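# Put the pencil sharpener in the green box and close it

## Task

Place the pencil sharpener into the green box (releasing it is fine once some part of it is inside the box), then shut that box using the lid that belongs to it. Everything must stay in place without the robot holding it; finally release and move the gripper away.

## Robot and tools

Robot: a single 7-joint arm with a two-finger parallel gripper, working over a table. The scene frame has its origin on the table surface right under the arm's base; +z is up, and looking along +x, +y is to the left. The base itself may sit slightly tilted. Results report the gripper pose as end_effector_position (metres) and end_effector_quat_wxyz in this scene frame; at long reach the printed position can be a little off.

Gripper frame: the fingers point along the gripper's +z axis and close along its y axis. end_effector_position is the spot between the pads when shut; closed fingertips extend about 19 mm past it, open ones about 6 mm. Closing pushes the tips roughly 13 mm farther from the arm, so keep that margin above the table or box floor.

Row format (used by both motion tools): 9 numbers, each in [-1, 1], in this order: dx, dy, dz, rx, ry, rz, position, force_limit, speed. The first six are an offset, not a pose: a displacement of the gripper expressed in the gripper's own axes, relative to the gripper pose measured at the start of the action (for the first action of a call, the pose in the latest result of this scene). Scale: 1.0 = 0.6 m for dx, dy, dz and 180 degrees for the rotation; rx, ry, rz form one rotation vector. Every row in an action is measured from that same start pose, not chained. position is absolute for the fingers: +1 fully open (85 mm), about -0.8 pads touching, -1 close until blocked. force_limit sets pad force (roughly 20 N at -1, 128 N at 0, 235 N at +1 on a 40 mm object); speed sets finger speed (about 20, 85, 150 mm/s at -1, 0, +1); faster closing adds a few newtons of grip.

execute_actions(actions): a list of actions run in turn; each action is a table of up to 15 rows, one row per 1/30 s step, the last row repeating to fill 15 steps. An empty list just returns state and images. Per step the commanded pose is clipped to at most 70 mm and 16 degrees from the measured pose, so big offsets need several actions; after an action the arm only continues to the last clipped pose. Position is favoured over orientation when both cannot be met.

move(target, speed, blocking): target is one 9-number row; its offset is from the pose in the latest result showing one. The gripper follows a straight path there (0.5 to 10 s; longer paths stop short). speed is top path speed in m/s, 0.002 to 0.5 (default 0.25), turning up to twice that in rad/s. It does not avoid obstacles, can lag, stray or overshoot speed near full arm extension. Finger values are sent at the start. blocking=false returns after 0.5 s while the arm keeps going; then only wait or stop are accepted until a result shows the move ended. The "move:" line reports the ending (done, off_target, moving, held, fault), limits that acted (paced = pose clipped; held = a check blocked steps, after which the arm may jump faster) and distance to target.

wait(seconds): 0 to 10; lets time pass holding the last command, returning early if a running move finishes. stop(): brakes the current move (needs room; fingers keep moving). zoom_image(camera, region): enlarges [x0, y0, x1, y1] pixels (at most 504 x 504) of the latest image from cam_head_left, cam_head_right, cam_high, cam_low or cam_wrist (each 672x504). finished_scene(scene): ends the scene irreversibly; the goal must already be met and stable.

Result lines: object_status 0 = fingers moving, 1 = blocked while opening, 2 = blocked while closing (a grip), 3 = reached requested position or pads met (small items may still be held). Any new position value resets it to 0 briefly. Stopped fingers ignore new force_limit or speed until position changes by at least 0.01. position_measured is in counts: 3 open, ~78 = 60 mm, ~130 = 40 mm, ~180 = 20 mm, ~230 pads touching. "Hand target" is where the controller is currently driving the gripper. "pose unreachable" means the clearance check (which includes the mount block under the base) altered or blocked the command. Joint ranges (rad): waist ±6.283, shoulder ±2.250, upper arm roll ±6.283, elbow ±2.580, forearm roll ±6.283, wrist pitch ±2.100, wrist roll ±6.283.

To grip: send position -1, hold it, confirm object_status 2. If a grip slips, the fingers re-close automatically, except after a force_limit -1 grip where status stays 2 even if the object is gone. For a softer grip, open before reclosing.

Cautions: joint load limits are 48 N m (waist, shoulder, upper arm roll, elbow) and 30.2 N m (forearm roll, wrist pitch, wrist roll), including held weight; reaching one causes a torque fault, a 10 s halt and loss of the rest of the call. Holding loads heats motors: a MOTOR HOT warning appears at 60 °C, and at 75 °C an OVER-TEMPERATURE FAULT makes the arm sag. The arm keeps holding commands while you think. Occasional disturbances may tug a held object or nudge loose ones. Never push or knock anything off the table. Avoid drops, slams, fast impacts and hard pressing; contacts hit harder with faster moves and targets set deeper past the contact. Move smoothly, then open the fingers and pull clear before ending.

Each tool is called after "Call:" as a command line: name --argument value for each argument, lists and objects as JSON in quotes; but a table of rows of numbers goes row by row, as --pt "numbers of a row", without its own name.

## Session

Call:
execute_actions --actions '[]'

Scene clock: 0.00 s.
end_effector_position=(+0.0003, +0.3494, +0.3166) position_measured=3 object_status=3 end_effector_quat_wxyz=(-0.323, +0.515, +0.778, +0.157)
Joint positions: [-2.222  0.85   0.354  2.337 -1.069 -0.2   -0.505]
Joint velocities: [ 0.    -0.002 -0.    -0.     0.     0.     0.001]
Hand target: +0.000, +0.349, +0.317; -0.323, +0.515, +0.778, +0.157

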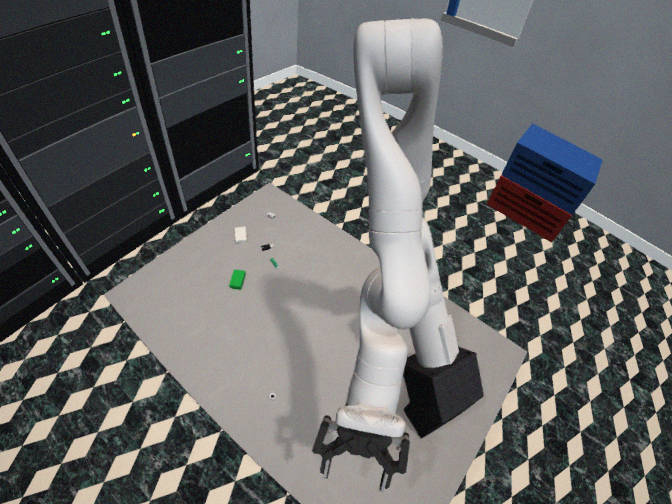

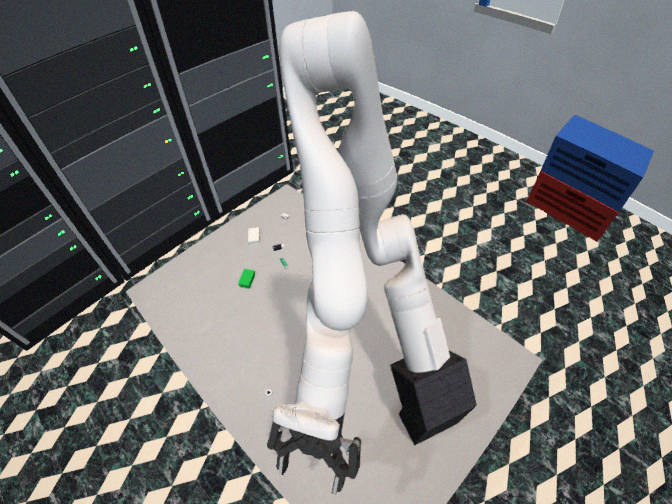

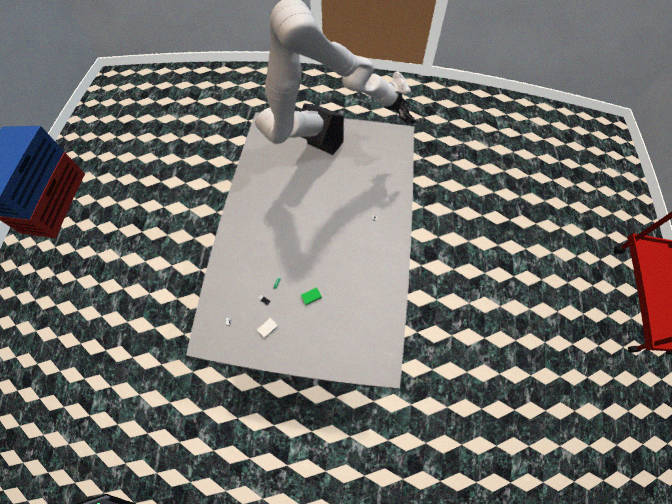

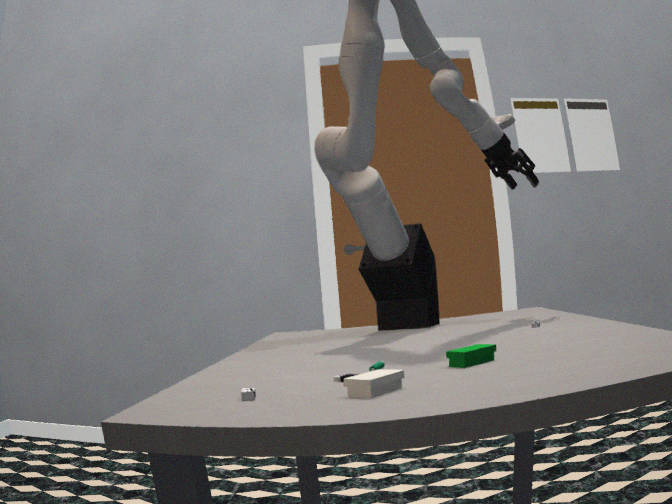

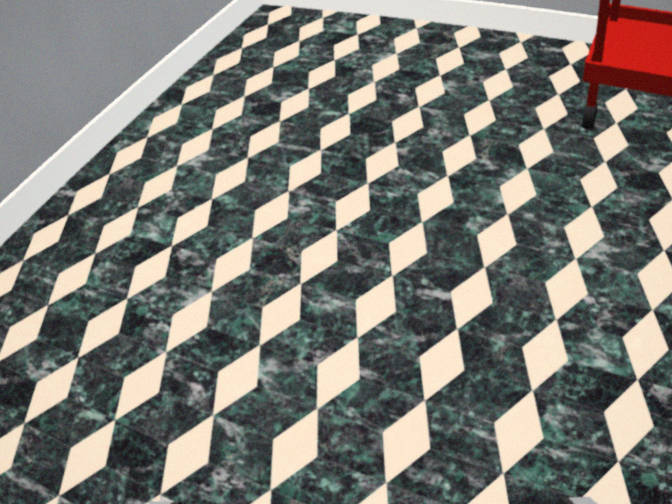

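Call:
zoom_image --camera "cam_high" --region '[180, 200, 420, 380]'

Call:
zoom_image --camera "cam_low" --region '[220, 300, 560, 420]'

Region (180, 200, 420, 380) of cam_high's 672x504 image, scaled by 2.100, with more detail than that image has; it fills the top 378 rows of this view, and the rest is white.

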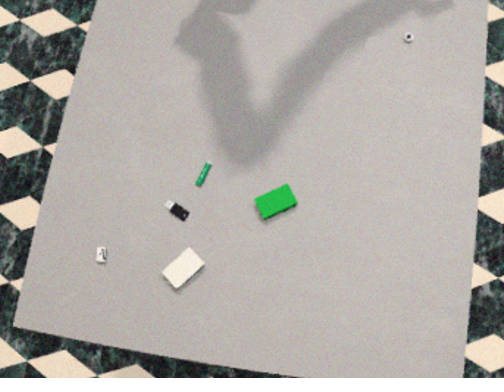

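Region (220, 300, 560, 420) of cam_low's 672x504 image, scaled by 1.482, with more detail than that image has; it fills the top 178 rows of this view, and the rest is white.

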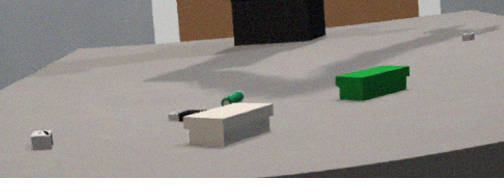

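Call:
move --target '[-0.668,0.587,-0.625,-0.031,-0.232,0,1,0,0]'

Scene clock: 12.77 s.
end_effector_position=(+0.5514, +0.0027, +0.2980) position_measured=3 object_status=3 end_effector_quat_wxyz=(-0.000, +0.552, +0.834, +0.002)
Joint positions: [-2.374  0.588  2.288  1.948  0.073  0.934  0.08 ]
Joint velocities: [ 0.007 -0.006 -0.    -0.003  0.003  0.001 -0.002]
Hand target: +0.551, +0.002, +0.298; -0.000, +0.552, +0.834, +0.002
Off the commanded pose: 0.003 m, 0 deg.
move: done; limits=paced

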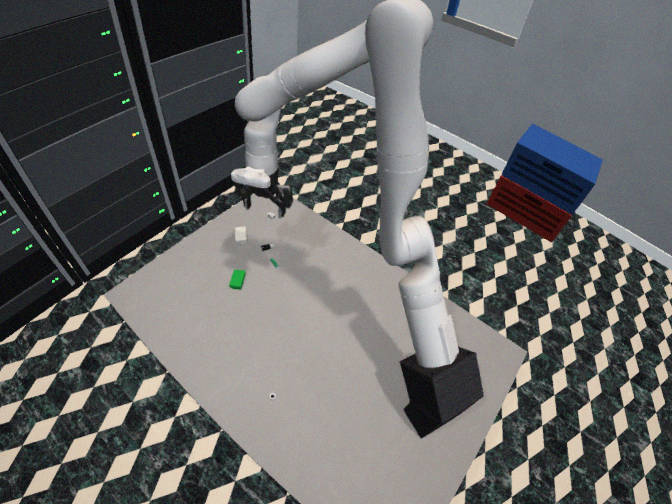

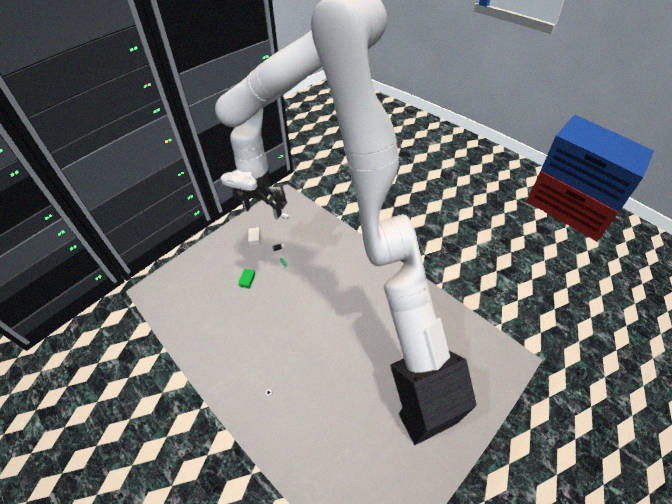

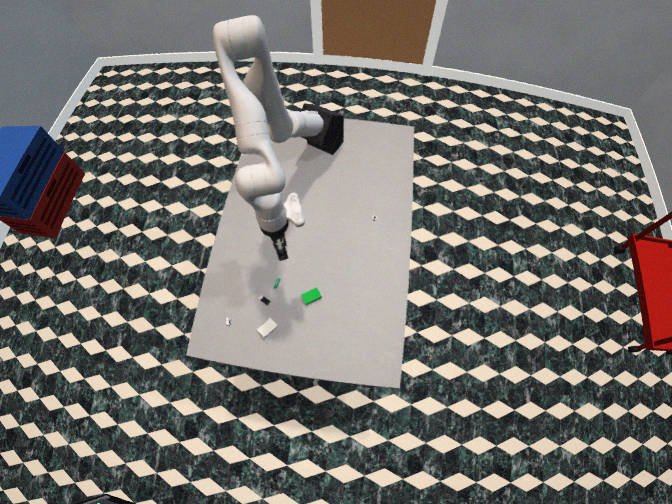

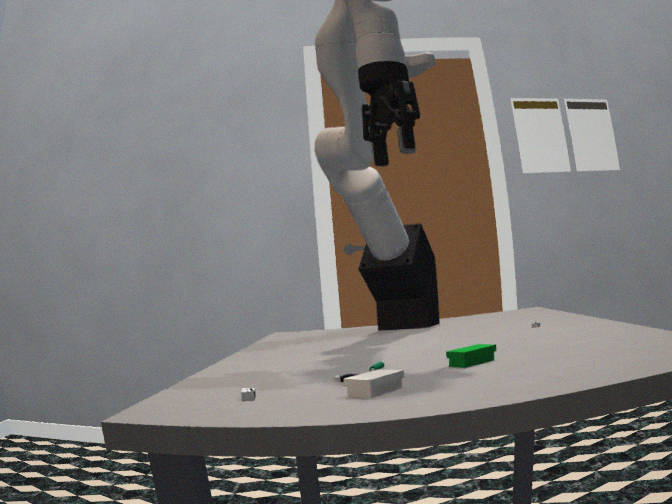

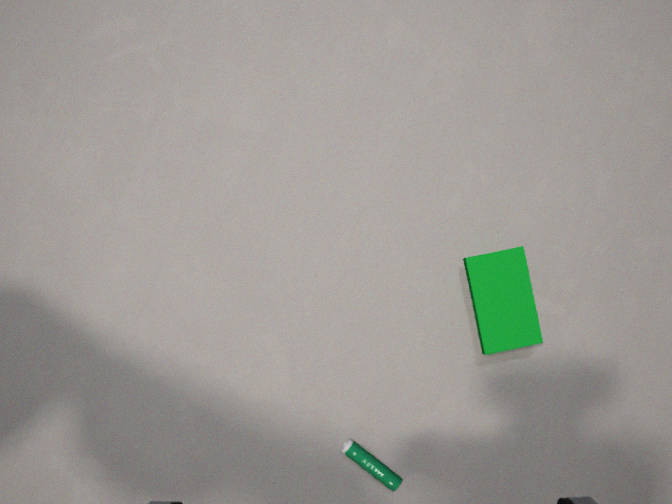

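Call:
move --target '[0.2,0.18,0.28,0,0,-0.067,1,0,0]'

Scene clock: 20.97 s.
end_effector_position=(+0.6035, +0.1559, +0.1303) position_measured=3 object_status=3 end_effector_quat_wxyz=(+0.001, +0.461, +0.888, +0.002)
Joint positions: [-1.471  0.642  1.292  1.779  0.058  0.625  0.006]
Joint velocities: [ 0.005  0.002 -0.    -0.001 -0.    -0.001  0.001]
Hand target: +0.604, +0.156, +0.130; +0.001, +0.461, +0.888, +0.001
Off the commanded pose: 0.001 m, 0 deg.
move: done

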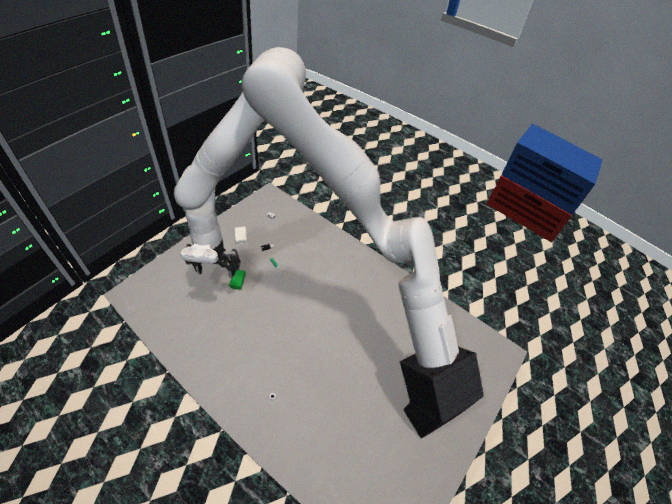

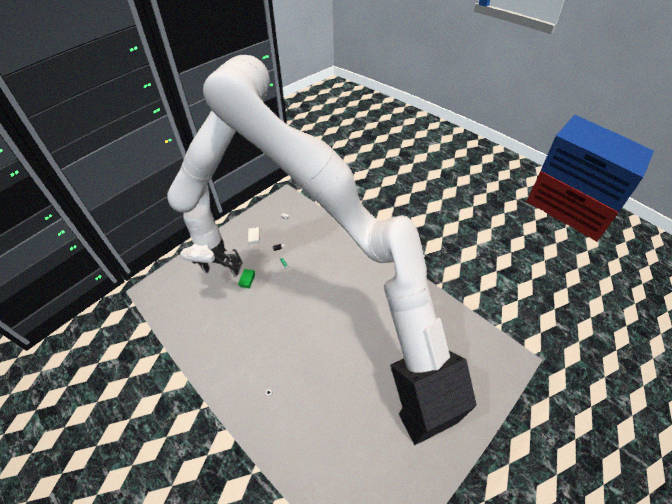

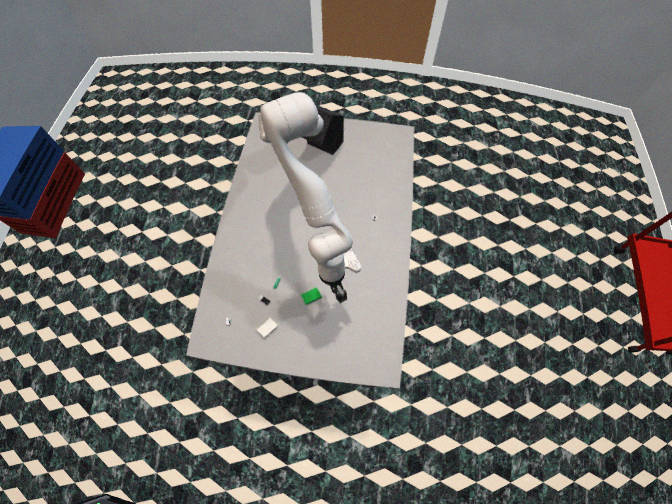

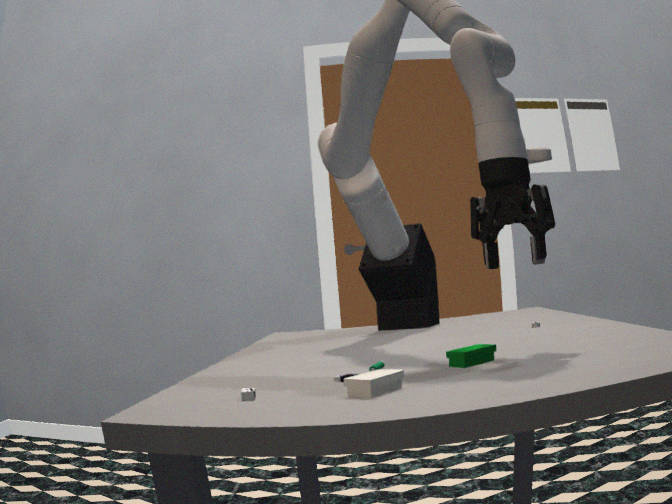

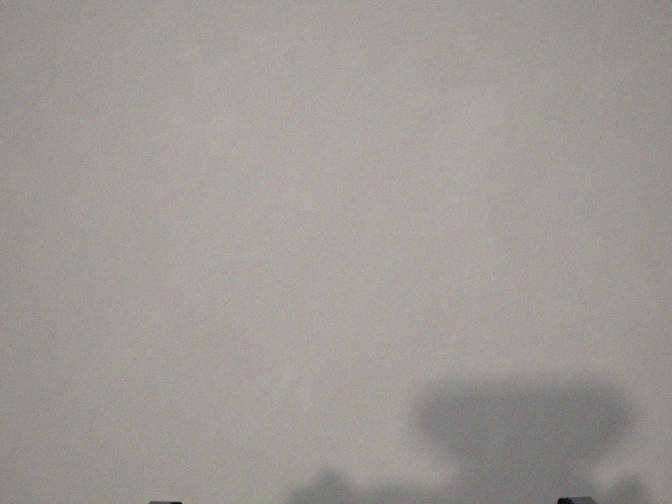

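Call:
move --target '[-0.158,-0.05,0,0,0,0,1,0,0]'

Scene clock: 30.03 s.
end_effector_position=(+0.6338, +0.0611, +0.1299) position_measured=3 object_status=3 end_effector_quat_wxyz=(+0.001, +0.461, +0.888, +0.001)
Joint positions: [-1.45   0.465  1.394  1.818  0.151  0.608  0.136]
Joint velocities: [-0.003 -0.009  0.002 -0.    -0.002 -0.     0.002]
Hand target: +0.634, +0.061, +0.130; +0.000, +0.461, +0.888, +0.002
Off the commanded pose: 0.000 m, 0 deg.
move: done

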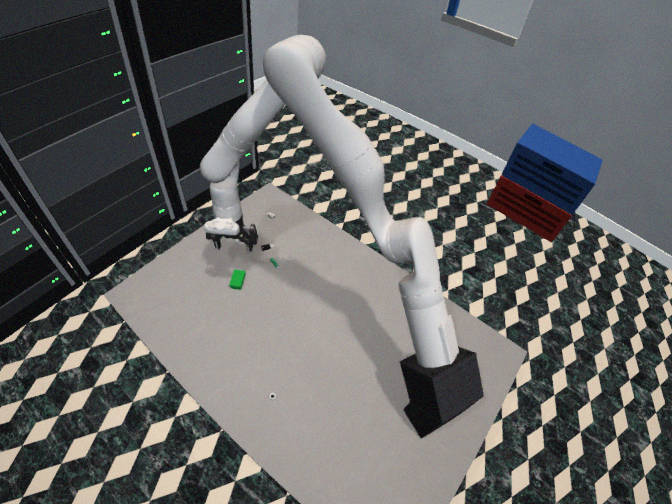

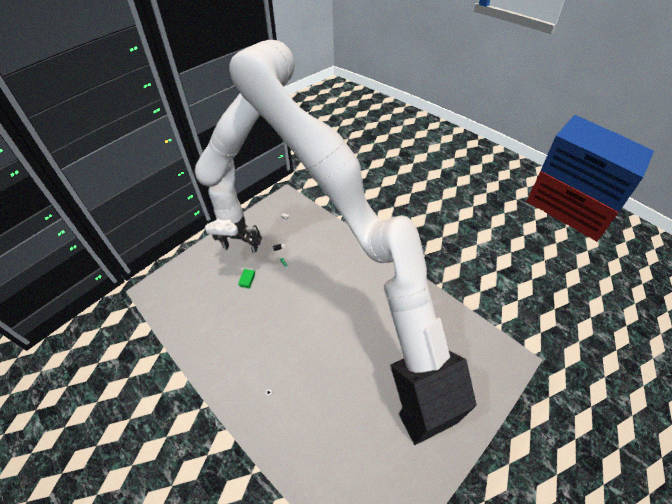

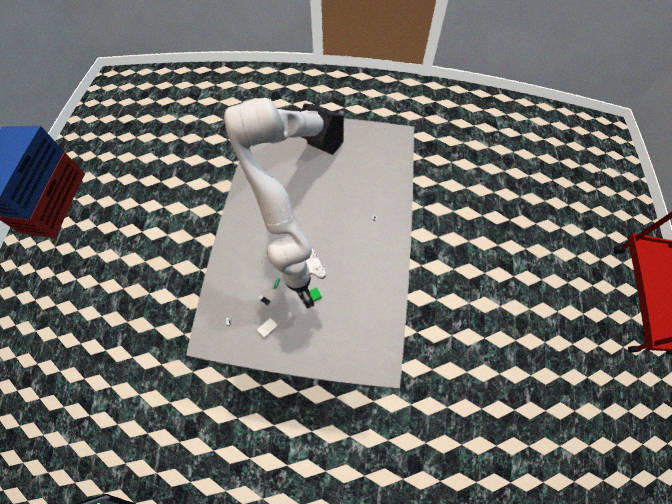

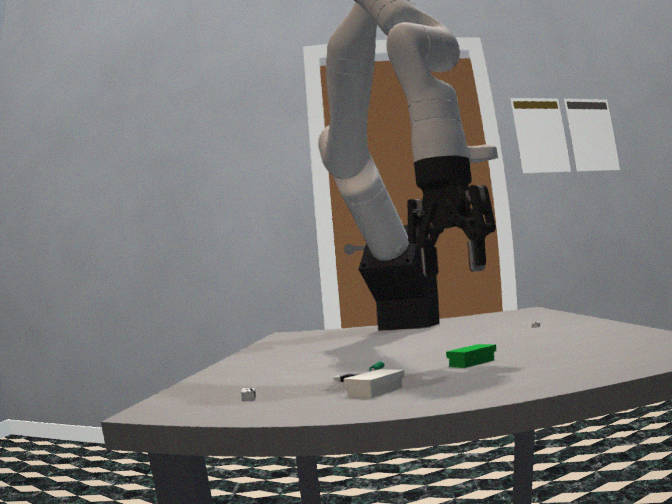

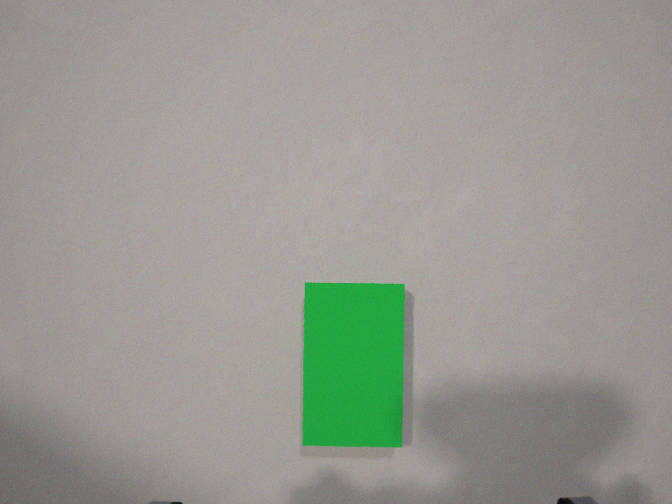

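Call:
move --target '[0.04,-0.008,0.1,0,0,0,1,0,0]' --speed 0.1

Scene clock: 36.13 s.
end_effector_position=(+0.6162, +0.0781, +0.0701) position_measured=3 object_status=3 end_effector_quat_wxyz=(+0.001, +0.460, +0.888, +0.001)
Joint positions: [-1.25   0.56   1.225  1.866  0.082  0.439  0.143]
Joint velocities: [ 0.005  0.002 -0.001 -0.    -0.001 -0.001  0.001]
Hand target: +0.616, +0.078, +0.070; +0.001, +0.461, +0.888, +0.001
Off the commanded pose: 0.000 m, 0 deg.
move: done

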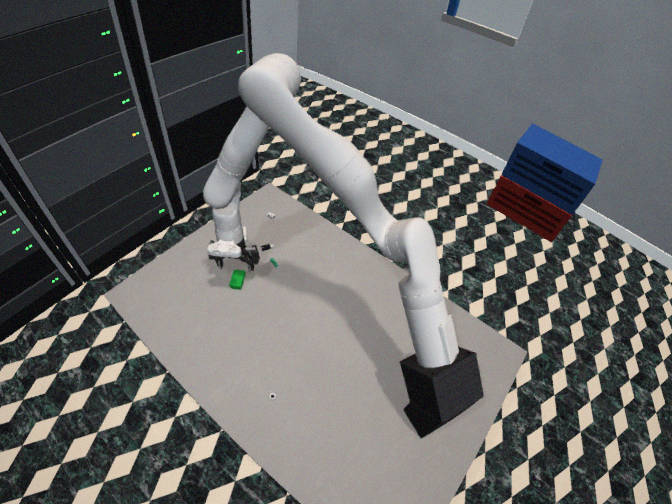

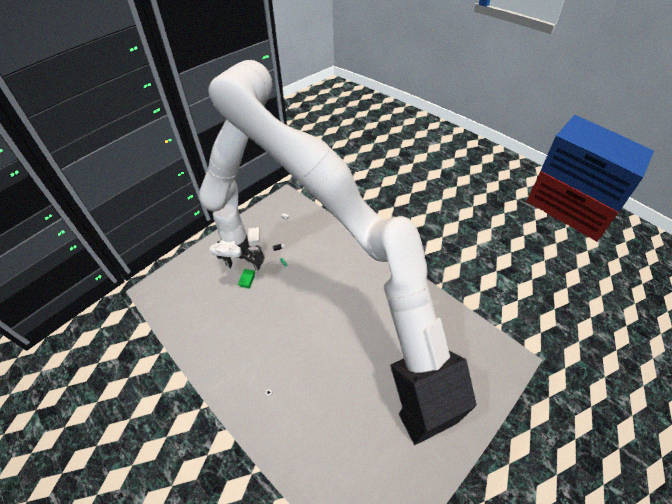

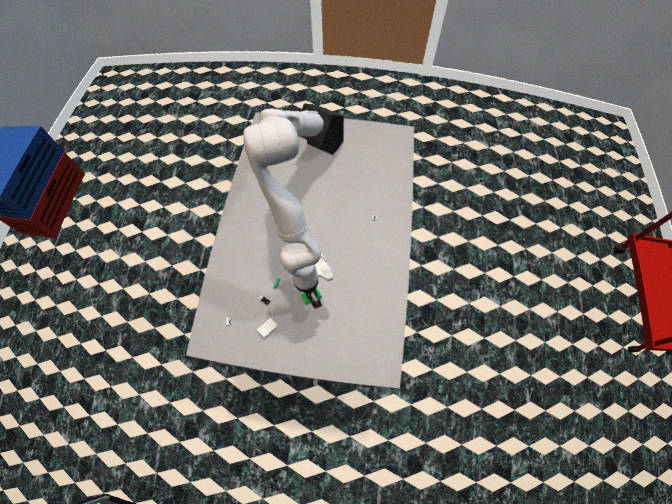

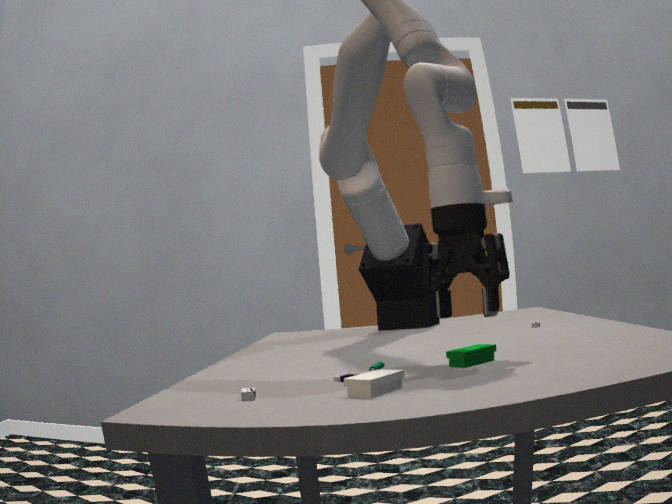

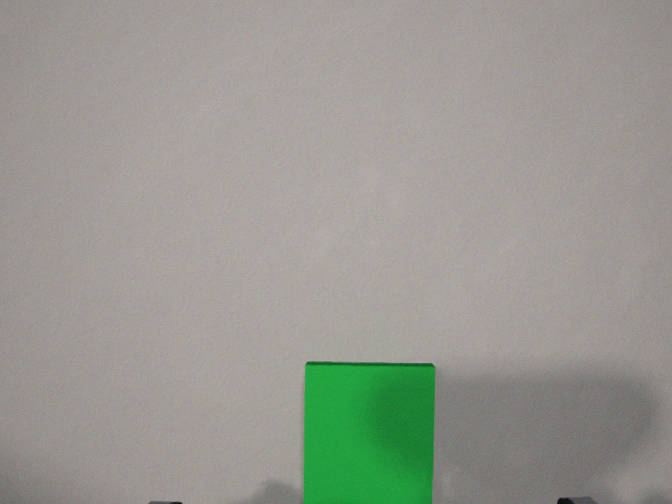

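Call:
move --target '[0,0,0.07,0,0,0,1,0,0]' --speed 0.05

Call:
zoom_image --camera "cam_low" --region '[400, 280, 540, 385]'

Scene clock: 43.53 s.
end_effector_position=(+0.6163, +0.0785, +0.0283) position_measured=3 object_status=3 end_effector_quat_wxyz=(+0.001, +0.460, +0.888, +0.002)
Joint positions: [-1.099  0.611  1.112  1.855  0.046  0.353  0.173]
Joint velocities: [ 0.009  0.002  0.001  0.    -0.001 -0.002  0.002]
Hand target: +0.616, +0.078, +0.028; +0.001, +0.460, +0.888, +0.001
Off the commanded pose: 0.000 m, 0 deg.
move: done

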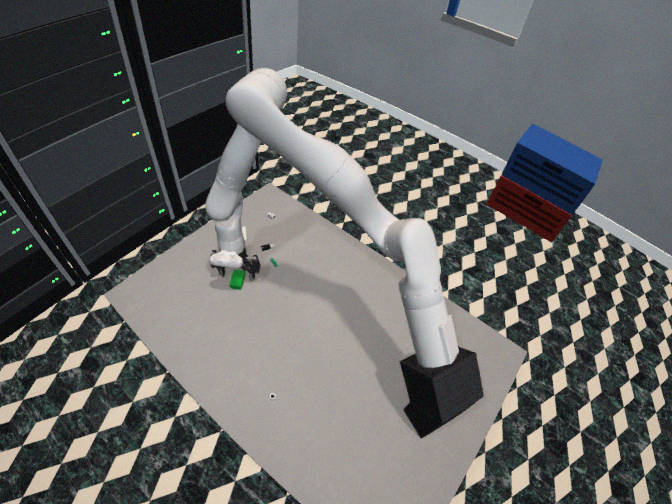

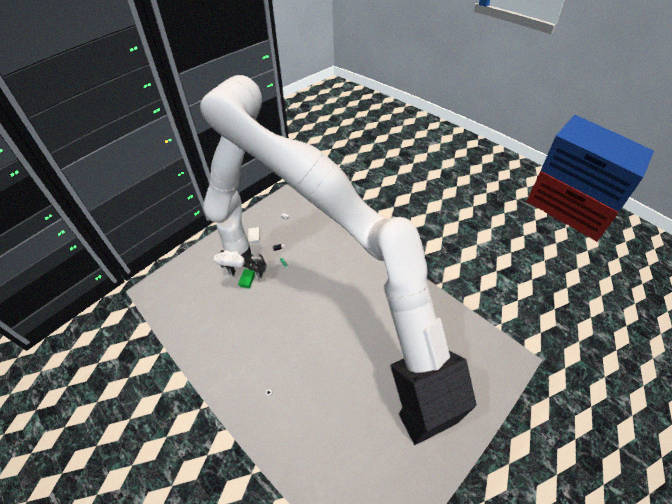

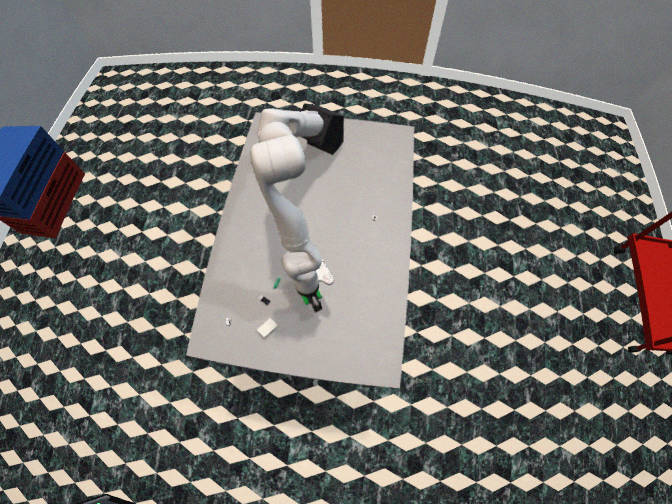

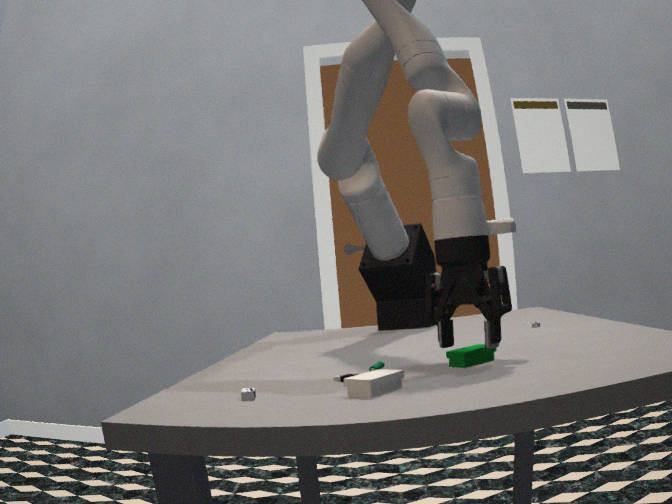

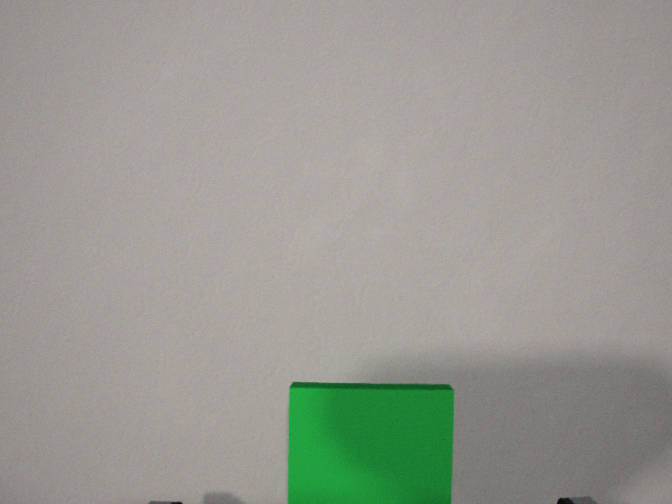

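Region (400, 280, 540, 385) of cam_low's 672x504 image, scaled by 3.600, with more detail than that image has; it fills the top 378 rows of this view, and the rest is white.

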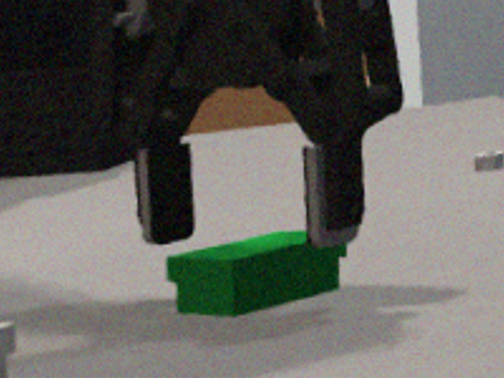

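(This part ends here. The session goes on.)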